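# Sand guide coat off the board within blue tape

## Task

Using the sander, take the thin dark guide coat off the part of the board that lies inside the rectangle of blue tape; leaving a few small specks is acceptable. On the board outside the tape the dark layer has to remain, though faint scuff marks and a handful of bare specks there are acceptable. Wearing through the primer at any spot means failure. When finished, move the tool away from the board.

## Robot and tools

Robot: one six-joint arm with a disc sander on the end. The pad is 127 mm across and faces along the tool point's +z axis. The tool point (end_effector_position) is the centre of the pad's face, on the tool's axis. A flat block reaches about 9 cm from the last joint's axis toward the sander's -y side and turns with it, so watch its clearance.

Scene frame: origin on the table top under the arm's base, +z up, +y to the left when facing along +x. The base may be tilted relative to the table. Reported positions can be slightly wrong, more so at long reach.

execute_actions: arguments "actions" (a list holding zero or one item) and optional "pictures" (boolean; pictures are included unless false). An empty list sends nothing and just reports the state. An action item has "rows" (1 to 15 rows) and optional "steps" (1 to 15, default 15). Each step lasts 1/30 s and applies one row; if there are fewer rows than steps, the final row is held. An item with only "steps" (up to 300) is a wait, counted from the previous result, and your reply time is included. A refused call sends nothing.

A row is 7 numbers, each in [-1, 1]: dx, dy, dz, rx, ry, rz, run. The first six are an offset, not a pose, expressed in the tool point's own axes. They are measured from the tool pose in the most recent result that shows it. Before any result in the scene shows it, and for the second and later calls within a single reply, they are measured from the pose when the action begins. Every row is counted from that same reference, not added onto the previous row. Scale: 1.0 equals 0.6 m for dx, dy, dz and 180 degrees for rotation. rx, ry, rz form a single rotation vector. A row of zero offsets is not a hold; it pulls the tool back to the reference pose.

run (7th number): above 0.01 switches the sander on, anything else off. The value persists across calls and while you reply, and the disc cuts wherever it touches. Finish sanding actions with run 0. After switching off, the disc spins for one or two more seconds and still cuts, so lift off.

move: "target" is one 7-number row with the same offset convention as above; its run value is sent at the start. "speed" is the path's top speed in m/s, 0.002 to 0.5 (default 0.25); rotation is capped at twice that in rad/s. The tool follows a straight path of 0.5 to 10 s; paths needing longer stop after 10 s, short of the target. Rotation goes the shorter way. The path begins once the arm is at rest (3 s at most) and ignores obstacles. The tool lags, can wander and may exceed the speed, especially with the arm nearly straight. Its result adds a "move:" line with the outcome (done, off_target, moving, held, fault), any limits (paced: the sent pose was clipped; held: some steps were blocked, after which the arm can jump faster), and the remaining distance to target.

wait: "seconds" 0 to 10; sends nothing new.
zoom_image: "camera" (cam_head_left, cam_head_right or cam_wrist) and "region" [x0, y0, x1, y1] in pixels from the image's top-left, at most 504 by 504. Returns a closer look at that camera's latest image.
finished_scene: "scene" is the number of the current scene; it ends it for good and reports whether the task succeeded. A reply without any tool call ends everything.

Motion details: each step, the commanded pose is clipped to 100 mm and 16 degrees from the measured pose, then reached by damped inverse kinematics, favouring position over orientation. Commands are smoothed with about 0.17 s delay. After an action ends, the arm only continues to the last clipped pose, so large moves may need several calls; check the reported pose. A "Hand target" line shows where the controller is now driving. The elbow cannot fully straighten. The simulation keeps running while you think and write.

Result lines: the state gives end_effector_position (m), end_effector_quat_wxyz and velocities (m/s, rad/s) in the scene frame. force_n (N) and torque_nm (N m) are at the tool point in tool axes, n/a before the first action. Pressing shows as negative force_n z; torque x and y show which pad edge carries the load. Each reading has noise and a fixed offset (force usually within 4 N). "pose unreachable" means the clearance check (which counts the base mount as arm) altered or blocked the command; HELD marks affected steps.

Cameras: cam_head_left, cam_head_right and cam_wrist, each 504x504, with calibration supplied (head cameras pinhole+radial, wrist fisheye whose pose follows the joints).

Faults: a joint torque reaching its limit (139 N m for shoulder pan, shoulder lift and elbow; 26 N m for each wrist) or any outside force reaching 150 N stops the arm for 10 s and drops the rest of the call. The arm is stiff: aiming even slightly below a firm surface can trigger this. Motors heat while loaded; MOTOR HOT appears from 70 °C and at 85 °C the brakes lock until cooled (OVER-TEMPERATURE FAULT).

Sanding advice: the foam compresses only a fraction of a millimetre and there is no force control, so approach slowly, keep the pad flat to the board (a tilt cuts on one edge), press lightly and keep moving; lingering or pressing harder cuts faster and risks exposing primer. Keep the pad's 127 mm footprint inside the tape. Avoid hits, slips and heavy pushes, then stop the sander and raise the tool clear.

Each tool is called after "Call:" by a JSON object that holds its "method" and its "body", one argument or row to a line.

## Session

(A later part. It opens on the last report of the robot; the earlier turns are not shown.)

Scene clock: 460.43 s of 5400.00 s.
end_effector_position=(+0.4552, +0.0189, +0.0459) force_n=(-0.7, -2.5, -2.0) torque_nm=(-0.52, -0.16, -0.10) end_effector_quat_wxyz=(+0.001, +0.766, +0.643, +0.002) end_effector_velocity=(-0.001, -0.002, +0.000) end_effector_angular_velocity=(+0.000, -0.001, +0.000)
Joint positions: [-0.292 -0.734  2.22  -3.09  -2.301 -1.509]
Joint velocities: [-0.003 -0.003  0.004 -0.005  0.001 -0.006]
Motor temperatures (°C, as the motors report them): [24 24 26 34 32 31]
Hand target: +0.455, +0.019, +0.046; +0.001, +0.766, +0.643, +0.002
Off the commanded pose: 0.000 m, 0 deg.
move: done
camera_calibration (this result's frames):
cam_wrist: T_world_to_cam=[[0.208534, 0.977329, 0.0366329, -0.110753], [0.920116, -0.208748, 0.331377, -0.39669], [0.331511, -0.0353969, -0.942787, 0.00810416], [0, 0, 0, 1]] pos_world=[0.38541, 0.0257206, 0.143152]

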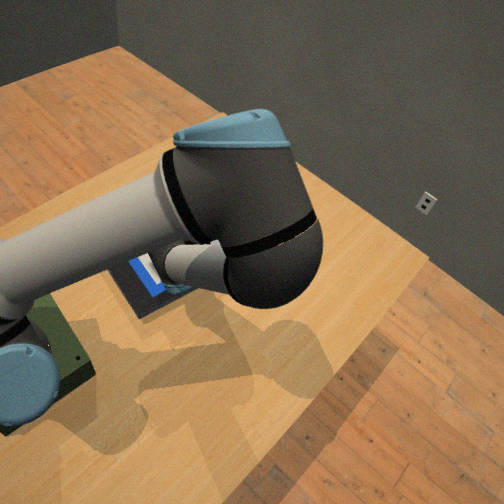

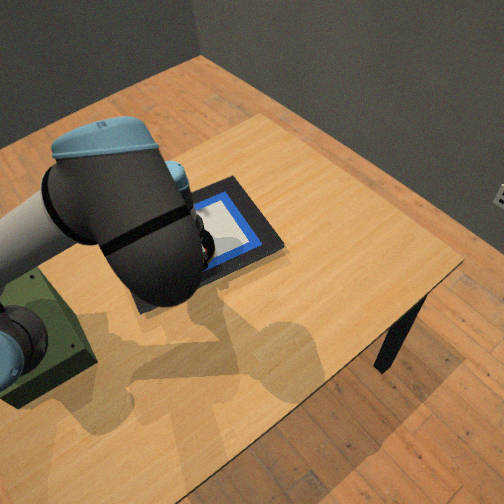

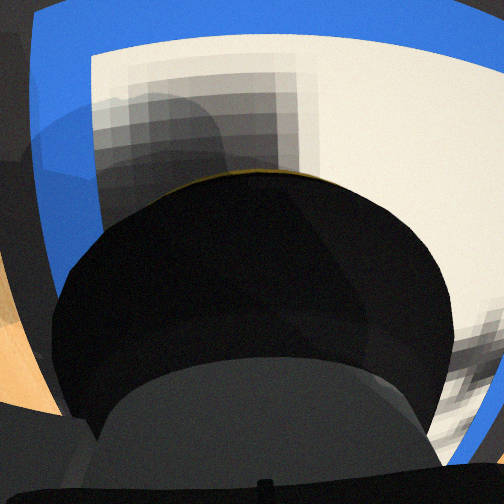

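Call:
{"method": "zoom_image", "body": {
  "camera": "cam_wrist",
  "region": [400, 260, 504, 480]
}}

Call:
{"method": "zoom_image", "body": {
  "camera": "cam_head_right",
  "region": [170, 170, 290, 290]
}}

Region (400, 260, 504, 480) of cam_wrist's 504x504 image, scaled by 2.291, with more detail than that image has; it fills the left 238 columns of this view, and the rest is white.

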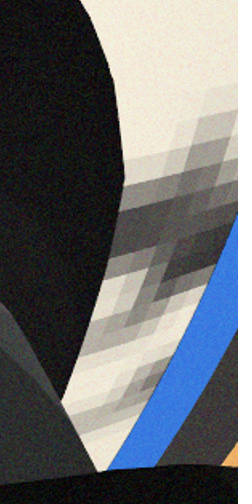

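Region (170, 170, 290, 290) of cam_head_right's 504x504 image, scaled by 4.200, with more detail than that image has.

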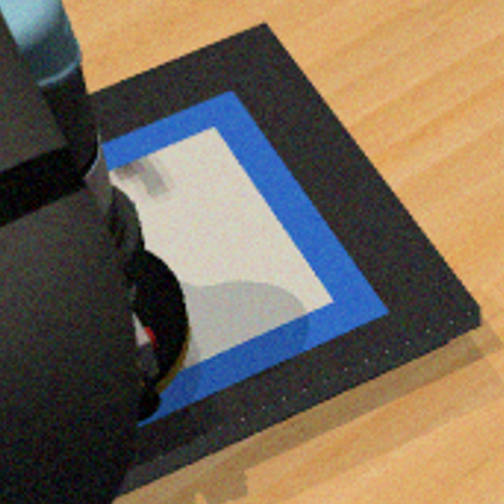

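Call:
{"method": "execute_actions", "body": {
  "actions": [
    {"rows": [[0,0,0.0006,0.0002,0.0003,0,1],[0,0,0.0012,0.00035,0.0006,0,1],[0,0,0.0018,0.00035,0.0010,0,1],[0,0,0.0023,0.00035,0.0010,0,1],[0,0,0.0028,0.00035,0.0010,0,1],[0,0,0.0032,0.00035,0.0010,0,1],[0,0,0.0036,0.00035,0.0010,0,1],[0,0,0.0040,0.00035,0.0010,0,1],[0,0,0.0044,0.00035,0.0010,0,1]], "steps": 15}
  ],
  "pictures": false
}}

Call:
{"method": "execute_actions", "body": {
  "actions": [
    {"steps": 45}
  ],
  "pictures": false
}}

Call:
{"method": "move", "body": {
  "target": [0, -0.075, 0, 0, 0, 0, 1],
  "speed": 0.09
}}

Call:
{"method": "execute_actions", "body": {
  "actions": [
    {"steps": 62}
  ],
  "pictures": false
}}

Call:
{"method": "execute_actions", "body": {
  "actions": [
    {"rows": [[0,0,-0.0015,0,-0.0005,0,0],[0,0,-0.003,0,-0.0010,0,0],[0,0,-0.004,0,-0.0010,0,0]], "steps": 10}
  ],
  "pictures": false
}}

Call:
{"method": "move", "body": {
  "target": [0.1314, 0.1417, 0, 0, 0, 0, 0],
  "speed": 0.2
}}

Scene clock: 475.97 s of 5400.00 s.
end_effector_position=(+0.4553, +0.0189, +0.0435) force_n=(-1.7, +0.4, -31.1) torque_nm=(-0.41, +0.07, -0.11) end_effector_quat_wxyz=(-0.000, +0.766, +0.643, +0.003) end_effector_velocity=(+0.002, -0.000, -0.001) end_effector_angular_velocity=(+0.002, -0.003, -0.002)
Joint positions: [-0.296 -0.729  2.22  -3.098 -2.297 -1.515]
Joint velocities: [-0.002  0.002 -0.003 -0.004  0.002 -0.003]
Motor temperatures (°C, as the motors report them): [24 24 26 34 32 31]
Hand target: +0.455, +0.019, +0.043; -0.000, +0.766, +0.643, +0.003
Off the commanded pose: 0.000 m, 0 deg.
Steps of this call (steps 1 to 451: nothing new was sent; steps 452 to 466: all 15 steps of this action). Readings (end_effector_position | what the end effector reports):
452: (+0.4551, +0.0188, +0.0459) | force_n=(-3.1, +0.1, -0.7) torque_nm=(+0.00, +0.25, -0.59)
453: (+0.4551, +0.0188, +0.0459) | force_n=(-1.0, +0.4, -1.1) torque_nm=(-0.15, -0.08, -0.44)
455: (+0.4551, +0.0187, +0.0456) | force_n=(-4.2, -0.1, +0.5) torque_nm=(-0.16, +0.43, -0.25)
459: (+0.4551, +0.0188, +0.0446) | force_n=(-1.9, +0.1, -0.8) torque_nm=(-0.24, +0.13, -0.26)
466: the state above

Scene clock: 477.47 s of 5400.00 s.
end_effector_position=(+0.4552, +0.0189, +0.0433) force_n=(-2.7, +2.0, -37.8) torque_nm=(-0.63, +0.08, -0.12) end_effector_quat_wxyz=(-0.000, +0.766, +0.643, +0.003) end_effector_velocity=(-0.002, +0.001, -0.001) end_effector_angular_velocity=(+0.000, +0.003, +0.003)
Joint positions: [-0.297 -0.728  2.22  -3.098 -2.297 -1.515]
Joint velocities: [ 0.     0.002  0.002 -0.    -0.    -0.   ]
Motor temperatures (°C, as the motors report them): [24 24 26 34 32 31]
Hand target: +0.455, +0.019, +0.043; -0.000, +0.766, +0.643, +0.003
Off the commanded pose: 0.000 m, 0 deg.
Steps of this call (steps 1 to 45: nothing new was sent). Readings (end_effector_position | what the end effector reports):
1: (+0.4553, +0.0189, +0.0435) | force_n=(-7.5, -3.3, -36.1) torque_nm=(+0.01, +0.61, -0.16)
2: (+0.4553, +0.0189, +0.0434) | force_n=(+0.3, +0.4, -39.7) torque_nm=(-0.03, -0.58, -0.01)
4: (+0.4553, +0.0189, +0.0434) | force_n=(-4.0, -1.7, -39.6) torque_nm=(-0.19, +0.22, +0.08)
8: (+0.4552, +0.0189, +0.0433) | force_n=(-1.2, +0.3, -42.2) torque_nm=(+0.19, -0.28, -0.15)
45: the state above

Scene clock: 478.63 s of 5400.00 s.
end_effector_position=(+0.4111, +0.0267, +0.0432) force_n=(-6.7, -1.5, -38.1) torque_nm=(-0.83, +0.61, -0.25) end_effector_quat_wxyz=(-0.000, +0.766, +0.643, +0.003) end_effector_velocity=(-0.001, +0.001, -0.000) end_effector_angular_velocity=(+0.003, -0.002, -0.000)
Joint positions: [-0.292 -0.722  2.331 -3.21  -2.298 -1.508]
Joint velocities: [ 0.     0.001  0.004 -0.007  0.003 -0.001]
Motor temperatures (°C, as the motors report them): [24 24 26 34 32 31]
Hand target: +0.411, +0.027, +0.043; -0.000, +0.766, +0.643, +0.003
Off the commanded pose: 0.000 m, 0 deg.
move: done
camera_calibration (this result's frames):
cam_wrist: T_world_to_cam=[[0.208734, 0.97717, 0.0396164, -0.109248], [0.920279, -0.209967, 0.330153, -0.353555], [0.330934, -0.0324562, -0.943096, 0.0205614], [0, 0, 0, 1]] pos_world=[0.341368, 0.0331867, 0.140447]

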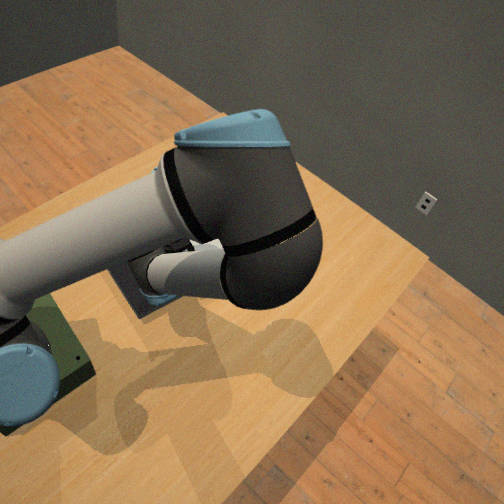

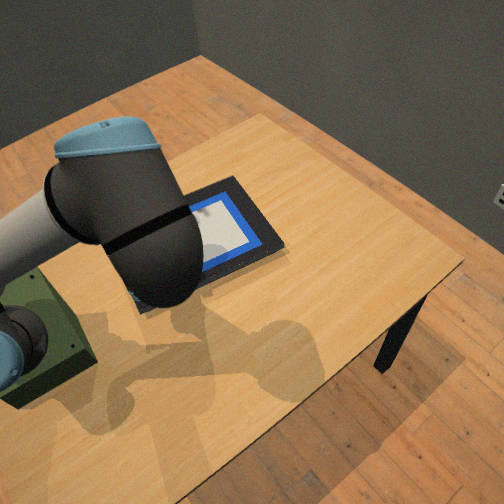

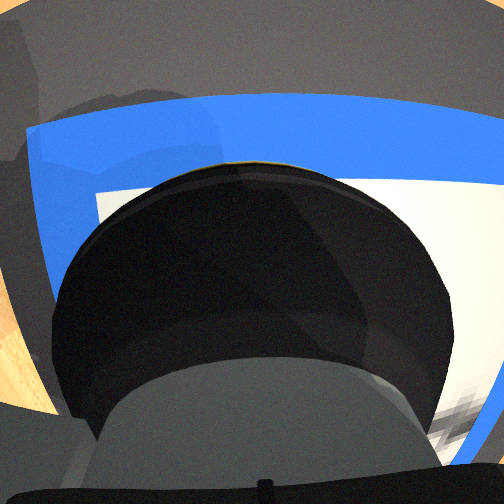

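Scene clock: 480.70 s of 5400.00 s.
end_effector_position=(+0.4109, +0.0267, +0.0432) force_n=(+4.0, +2.6, -35.5) torque_nm=(-0.56, -0.76, -0.03) end_effector_quat_wxyz=(-0.000, +0.766, +0.643, +0.003) end_effector_velocity=(-0.001, +0.001, -0.000) end_effector_angular_velocity=(+0.000, +0.003, +0.002)
Joint positions: [-0.292 -0.722  2.331 -3.211 -2.298 -1.509]
Joint velocities: [-0.     0.001  0.001  0.002 -0.     0.   ]
Motor temperatures (°C, as the motors report them): [24 24 26 34 32 31]
Hand target: +0.411, +0.027, +0.043; -0.000, +0.766, +0.643, +0.003
Off the commanded pose: 0.000 m, 0 deg.
Steps of this call (steps 1 to 62: nothing new was sent). Readings (end_effector_position | what the end effector reports):
1: (+0.4110, +0.0267, +0.0432) | force_n=(-2.1, -3.1, -42.9) torque_nm=(+0.15, -0.20, -0.15)
2: (+0.4110, +0.0267, +0.0432) | force_n=(+4.2, +3.4, -39.1) torque_nm=(-0.52, -0.95, -0.10)
4: (+0.4110, +0.0267, +0.0432) | force_n=(-0.1, +1.8, -42.5) torque_nm=(+0.19, -0.48, -0.03)
8: (+0.4109, +0.0267, +0.0432) | force_n=(-6.1, -4.1, -40.2) torque_nm=(-0.65, +0.61, -0.21)
62: the state above

Scene clock: 481.03 s of 5400.00 s.
end_effector_position=(+0.4108, +0.0268, +0.0453) force_n=(-1.0, -0.8, -1.3) torque_nm=(-0.16, -0.08, +0.01) end_effector_quat_wxyz=(+0.001, +0.766, +0.643, +0.001) end_effector_velocity=(+0.001, -0.001, +0.003) end_effector_angular_velocity=(-0.002, -0.001, -0.001)
Joint positions: [-0.287 -0.728  2.331 -3.201 -2.301 -1.502]
Joint velocities: [ 0.004 -0.007 -0.001  0.01  -0.002  0.006]
Motor temperatures (°C, as the motors report them): [24 24 26 34 32 31]
Hand target: +0.411, +0.027, +0.046; +0.001, +0.766, +0.643, +0.001
Off the commanded pose: 0.000 m, 0 deg.
Steps of this call (steps 1 to 10: all 10 steps of this action). Readings (end_effector_position | what the end effector reports):
1: (+0.4109, +0.0268, +0.0432) | force_n=(-5.0, -3.2, -44.8) torque_nm=(+0.07, +0.24, -0.13)
2: (+0.4108, +0.0268, +0.0433) | force_n=(-10.7, -2.4, -36.3) torque_nm=(+0.02, +1.25, -0.06)
4: (+0.4107, +0.0269, +0.0440) | force_n=(-1.3, -1.1, -5.5) torque_nm=(-0.09, -0.16, +0.12)
8: (+0.4107, +0.0269, +0.0451) | force_n=(-3.5, +0.9, -0.5) torque_nm=(-0.07, +0.35, +0.00)
10: the state above

Scene clock: 482.40 s of 5400.00 s.
end_effector_position=(+0.5080, +0.0897, +0.0460) force_n=(-3.1, +0.0, -2.1) torque_nm=(-0.31, +0.06, +0.04) end_effector_quat_wxyz=(+0.001, +0.766, +0.643, +0.002) end_effector_velocity=(+0.001, +0.001, -0.000) end_effector_angular_velocity=(-0.000, +0.001, +0.000)
Joint positions: [-0.179 -0.604  2.012 -2.909 -2.298 -1.358]
Joint velocities: [ 0.001  0.002 -0.004  0.005 -0.     0.002]
Motor temperatures (°C, as the motors report them): [24 24 26 34 32 31]
Hand target: +0.508, +0.090, +0.046; +0.001, +0.766, +0.643, +0.001
Off the commanded pose: 0.000 m, 0 deg.
move: done
camera_calibration (this result's frames):
cam_wrist: T_world_to_cam=[[0.208459, 0.977334, 0.0369129, -0.190904], [0.920471, -0.208807, 0.330353, -0.430678], [0.330573, -0.0348876, -0.943135, -0.00643422], [0, 0, 0, 1]] pos_world=[0.438349, 0.096424, 0.143254]

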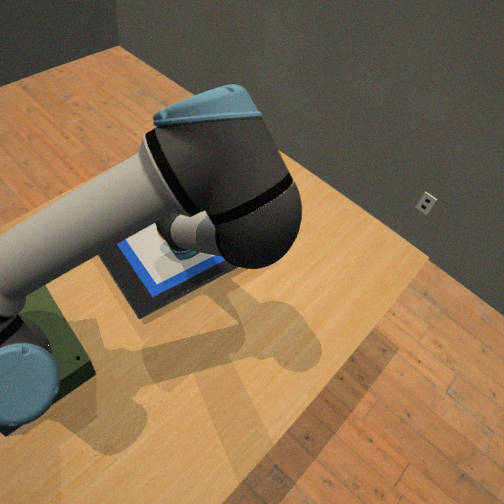

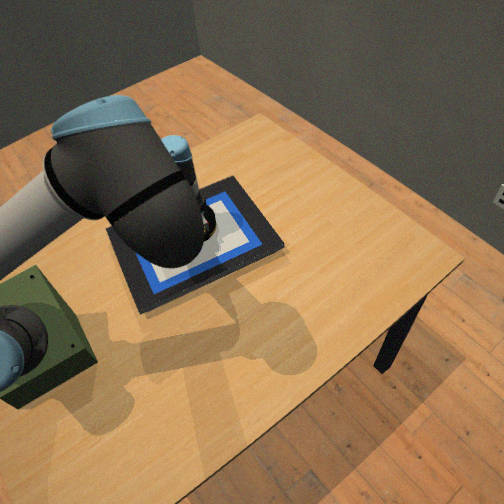

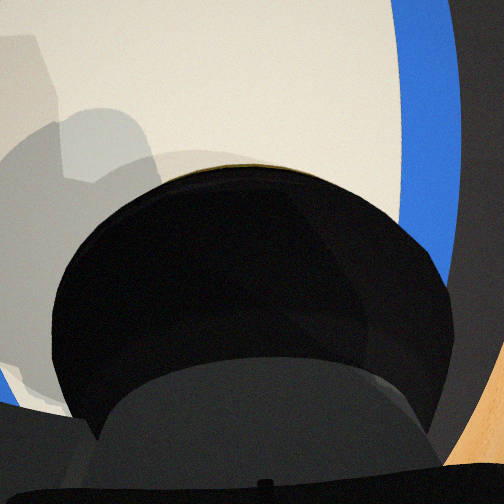

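Call:
{"method": "execute_actions", "body": {
  "actions": []
}}

Scene clock: 492.80 s of 5400.00 s.
end_effector_position=(+0.5082, +0.0898, +0.0460) force_n=(-3.2, +0.4, -1.1) torque_nm=(-0.13, +0.28, -0.12) end_effector_quat_wxyz=(+0.001, +0.766, +0.643, +0.001) end_effector_velocity=(-0.000, +0.000, -0.000) end_effector_angular_velocity=(-0.000, +0.001, +0.000)
Joint positions: [-0.179 -0.604  2.011 -2.909 -2.298 -1.357]
Joint velocities: [ 0.     0.    -0.001  0.001 -0.     0.   ]
Motor temperatures (°C, as the motors report them): [24 24 26 34 32 31]
Hand target: +0.508, +0.090, +0.046; +0.001, +0.766, +0.643, +0.001
Off the commanded pose: 0.000 m, 0 deg.
Steps of this call (steps 1 to 312: nothing new was sent). Readings (end_effector_position | what the end effector reports):
1: (+0.5081, +0.0897, +0.0460) | force_n=(-1.9, +0.0, -0.5) torque_nm=(-0.24, +0.16, +0.11)
2: (+0.5081, +0.0897, +0.0460) | force_n=(-0.3, +1.5, +1.2) torque_nm=(-0.08, -0.11, +0.01)
4: (+0.5082, +0.0897, +0.0460) | force_n=(-4.3, +0.3, +1.2) torque_nm=(-0.14, +0.41, -0.07)
8: (+0.5082, +0.0898, +0.0460) | force_n=(-1.2, +0.7, +1.2) torque_nm=(+0.02, +0.03, -0.02)
312: the state above
camera_calibration (this result's frames):
cam_wrist: T_world_to_cam=[[0.208496, 0.977328, 0.0368608, -0.191034], [0.920493, -0.208828, 0.330277, -0.430803], [0.330487, -0.0349314, -0.943164, -0.00645429], [0, 0, 0, 1]] pos_world=[0.438514, 0.0965135, 0.143239]

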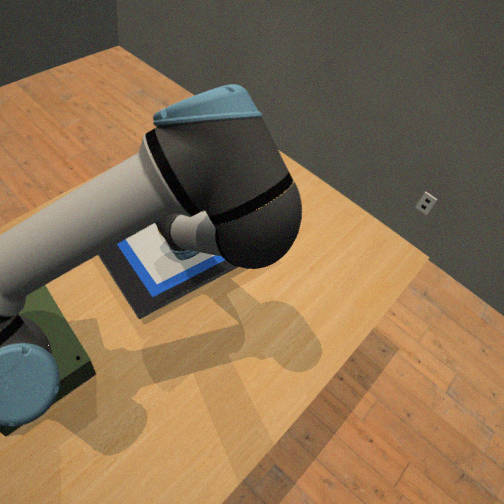

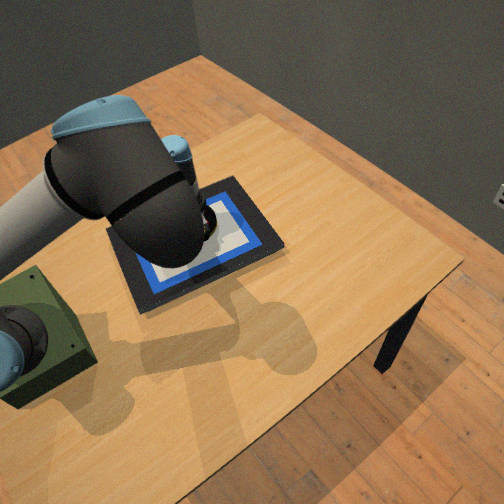

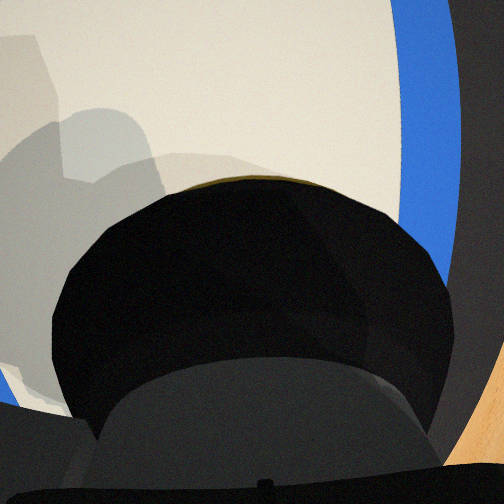

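Call:
{"method": "execute_actions", "body": {
  "actions": [
    {"rows": [[0,0,0.0006,0,-0.0002,0,1],[0,0,0.0012,0,-0.0003,0,1],[0,0,0.0018,0,-0.0005,0,1],[0,0,0.0023,0,-0.0006,0,1],[0,0,0.0028,0,-0.0007,0,1],[0,0,0.0032,0,-0.0008,0,1],[0,0,0.0035,0,-0.0009,0,1],[0,0,0.0038,0,-0.0010,0,1],[0,0,0.00395,0,-0.0010,0,1]], "steps": 15}
  ],
  "pictures": false
}}

Call:
{"method": "execute_actions", "body": {
  "actions": [
    {"steps": 68}
  ],
  "pictures": false
}}

Call:
{"method": "execute_actions", "body": {
  "actions": [
    {"rows": [[0,0,-0.002,0,0.0005,0,0],[0,0,-0.004,0,0.0010,0,0],[0,0,-0.006,0,0.0010,0,0]], "steps": 10}
  ],
  "pictures": false
}}

Call:
{"method": "move", "body": {
  "target": [-0.065,0.307,-0.333,0,0,0,0],
  "speed": 0.25
}}

Scene clock: 497.60 s of 5400.00 s.
end_effector_position=(+0.5083, +0.0897, +0.0438) force_n=(+2.1, +1.2, -33.4) torque_nm=(-0.31, -0.38, -0.02) end_effector_quat_wxyz=(+0.002, +0.766, +0.643, +0.000) end_effector_velocity=(+0.000, -0.000, -0.001) end_effector_angular_velocity=(-0.003, +0.001, +0.000)
Joint positions: [-0.181 -0.598  2.01  -2.914 -2.301 -1.36 ]
Joint velocities: [-0.001  0.003 -0.001 -0.002 -0.003 -0.001]
Motor temperatures (°C, as the motors report them): [24 24 26 34 32 31]
Hand target: +0.508, +0.090, +0.044; +0.002, +0.766, +0.643, +0.000
Off the commanded pose: 0.000 m, 0 deg.
Steps of this call (steps 1 to 129: nothing new was sent; steps 130 to 144: all 15 steps of this action). Readings (end_effector_position | what the end effector reports):
130: (+0.5082, +0.0898, +0.0459) | force_n=(-1.7, +0.6, -0.3) torque_nm=(-0.26, +0.14, -0.61)
131: (+0.5082, +0.0898, +0.0459) | force_n=(-3.4, -0.9, -1.2) torque_nm=(-0.12, +0.15, -0.39)
133: (+0.5082, +0.0899, +0.0456) | force_n=(-1.8, -2.3, -2.6) torque_nm=(-0.37, +0.04, -0.24)
137: (+0.5082, +0.0898, +0.0445) | force_n=(+0.2, +1.6, -3.4) torque_nm=(+0.04, -0.15, -0.25)
144: the state above

Scene clock: 499.87 s of 5400.00 s.
end_effector_position=(+0.5082, +0.0898, +0.0436) force_n=(+2.6, +1.1, -36.6) torque_nm=(-0.61, -0.47, -0.04) end_effector_quat_wxyz=(+0.002, +0.766, +0.643, +0.000) end_effector_velocity=(+0.001, -0.001, +0.001) end_effector_angular_velocity=(+0.000, -0.002, -0.002)
Joint positions: [-0.181 -0.598  2.01  -2.914 -2.301 -1.36 ]
Joint velocities: [ 0.    -0.001 -0.001 -0.     0.    -0.   ]
Motor temperatures (°C, as the motors report them): [24 24 26 34 32 31]
Hand target: +0.508, +0.090, +0.044; +0.002, +0.766, +0.643, +0.000
Off the commanded pose: 0.000 m, 0 deg.
Steps of this call (steps 1 to 68: nothing new was sent). Readings (end_effector_position | what the end effector reports):
1: (+0.5083, +0.0897, +0.0437) | force_n=(+2.5, +3.2, -28.4) torque_nm=(-0.34, -0.13, -0.22)
2: (+0.5083, +0.0897, +0.0437) | force_n=(-5.2, -0.3, -34.7) torque_nm=(+0.26, +0.65, -0.17)
4: (+0.5083, +0.0897, +0.0437) | force_n=(+2.1, +4.4, -31.3) torque_nm=(-0.34, -0.39, -0.20)
8: (+0.5083, +0.0897, +0.0436) | force_n=(-7.1, -3.2, -37.0) torque_nm=(-0.37, +0.95, -0.23)
68: the state above

Scene clock: 500.20 s of 5400.00 s.
end_effector_position=(+0.5081, +0.0899, +0.0467) force_n=(-1.4, +0.3, +1.3) torque_nm=(-0.06, -0.01, -0.10) end_effector_quat_wxyz=(+0.001, +0.766, +0.643, +0.001) end_effector_velocity=(+0.001, -0.001, +0.004) end_effector_angular_velocity=(+0.002, -0.003, -0.001)
Joint positions: [-0.178 -0.605  2.012 -2.905 -2.298 -1.356]
Joint velocities: [ 0.004 -0.01   0.     0.008  0.002  0.003]
Motor temperatures (°C, as the motors report them): [24 24 26 34 32 31]
Hand target: +0.508, +0.090, +0.047; +0.001, +0.766, +0.643, +0.001
Off the commanded pose: 0.000 m, 0 deg.
Steps of this call (steps 1 to 10: all 10 steps of this action). Readings (end_effector_position | what the end effector reports):
1: (+0.5082, +0.0898, +0.0436) | force_n=(-9.7, -4.5, -43.5) torque_nm=(-0.19, +1.20, -0.10)
2: (+0.5082, +0.0898, +0.0437) | force_n=(-2.6, +0.9, -33.1) torque_nm=(-0.52, +0.62, +0.00)
4: (+0.5080, +0.0899, +0.0447) | force_n=(-2.2, -0.7, +0.2) torque_nm=(-0.27, +0.24, +0.03)
8: (+0.5080, +0.0899, +0.0464) | force_n=(+1.0, +1.3, +1.6) torque_nm=(-0.01, -0.24, -0.13)
10: the state above

Scene clock: 502.10 s of 5400.00 s.
end_effector_position=(+0.6822, +0.0192, +0.2474) force_n=(-0.5, +0.6, -0.3) torque_nm=(-0.17, +0.04, -0.17) end_effector_quat_wxyz=(+0.001, +0.766, +0.643, +0.002) end_effector_velocity=(+0.002, -0.001, +0.002) end_effector_angular_velocity=(-0.000, +0.002, -0.000)
Joint positions: [-0.072 -0.76   1.419 -2.067 -2.285 -1.216]
Joint velocities: [ 0.     0.002 -0.011  0.012 -0.     0.003]
Motor temperatures (°C, as the motors report them): [24 24 26 34 32 31]
Hand target: +0.682, +0.019, +0.247; +0.000, +0.766, +0.643, +0.002
Off the commanded pose: 0.000 m, 0 deg.
move: done
camera_calibration (this result's frames):
cam_wrist: T_world_to_cam=[[0.208397, 0.977336, 0.03722, -0.165749], [0.920423, -0.208847, 0.33046, -0.672189], [0.330744, -0.0346087, -0.943086, 0.123346], [0, 0, 0, 1]] pos_world=[0.612444, 0.0258764, 0.344627]

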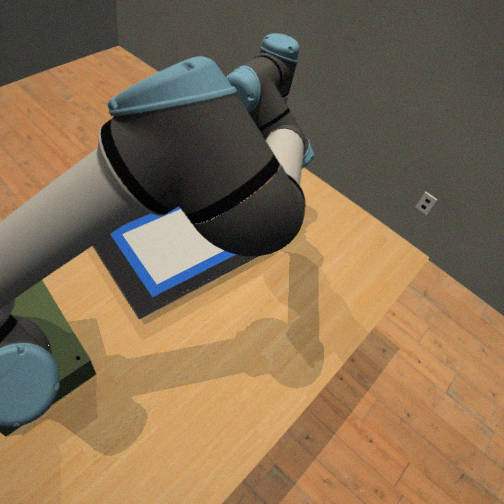

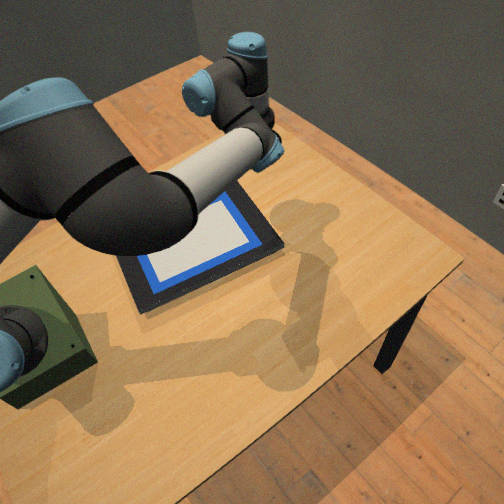

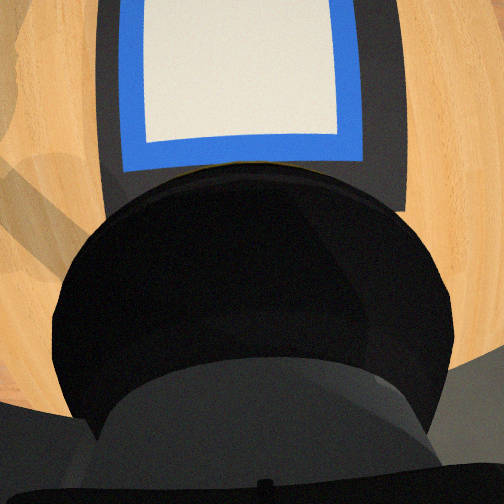

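Call:
{"method": "zoom_image", "body": {
  "camera": "cam_wrist",
  "region": [90, 0, 420, 200]
}}

Call:
{"method": "zoom_image", "body": {
  "camera": "cam_head_left",
  "region": [80, 190, 260, 330]
}}

Call:
{"method": "zoom_image", "body": {
  "camera": "cam_head_right",
  "region": [100, 170, 300, 320]
}}

Region (90, 0, 420, 200) of cam_wrist's 504x504 image, scaled by 1.527, with more detail than that image has; it fills the top 305 rows of this view, and the rest is white.

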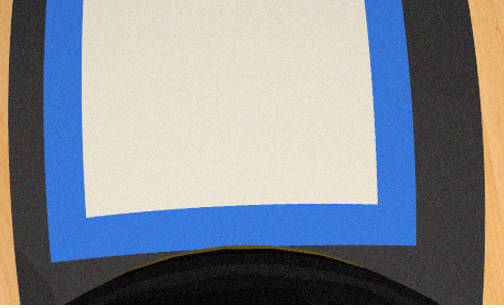

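Region (80, 190, 260, 330) of cam_head_left's 504x504 image, scaled by 2.800, with more detail than that image has.

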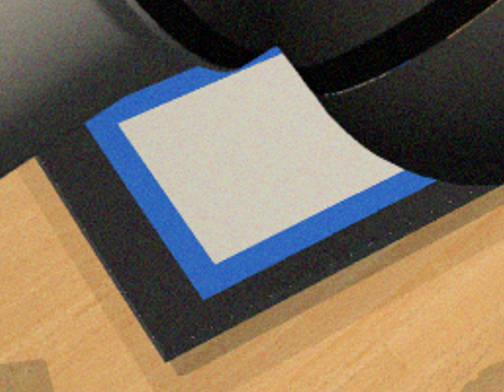

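Region (100, 170, 300, 320) of cam_head_right's 504x504 image, scaled by 2.520, with more detail than that image has; it fills the top 378 rows of this view, and the rest is white.

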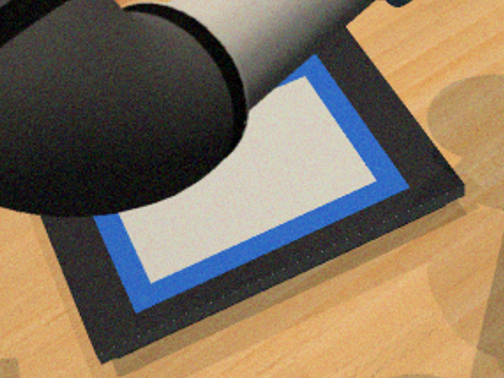

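Call:
{"method": "finished_scene", "body": {
  "scene": 1
}}

The scene is finished: the task was done.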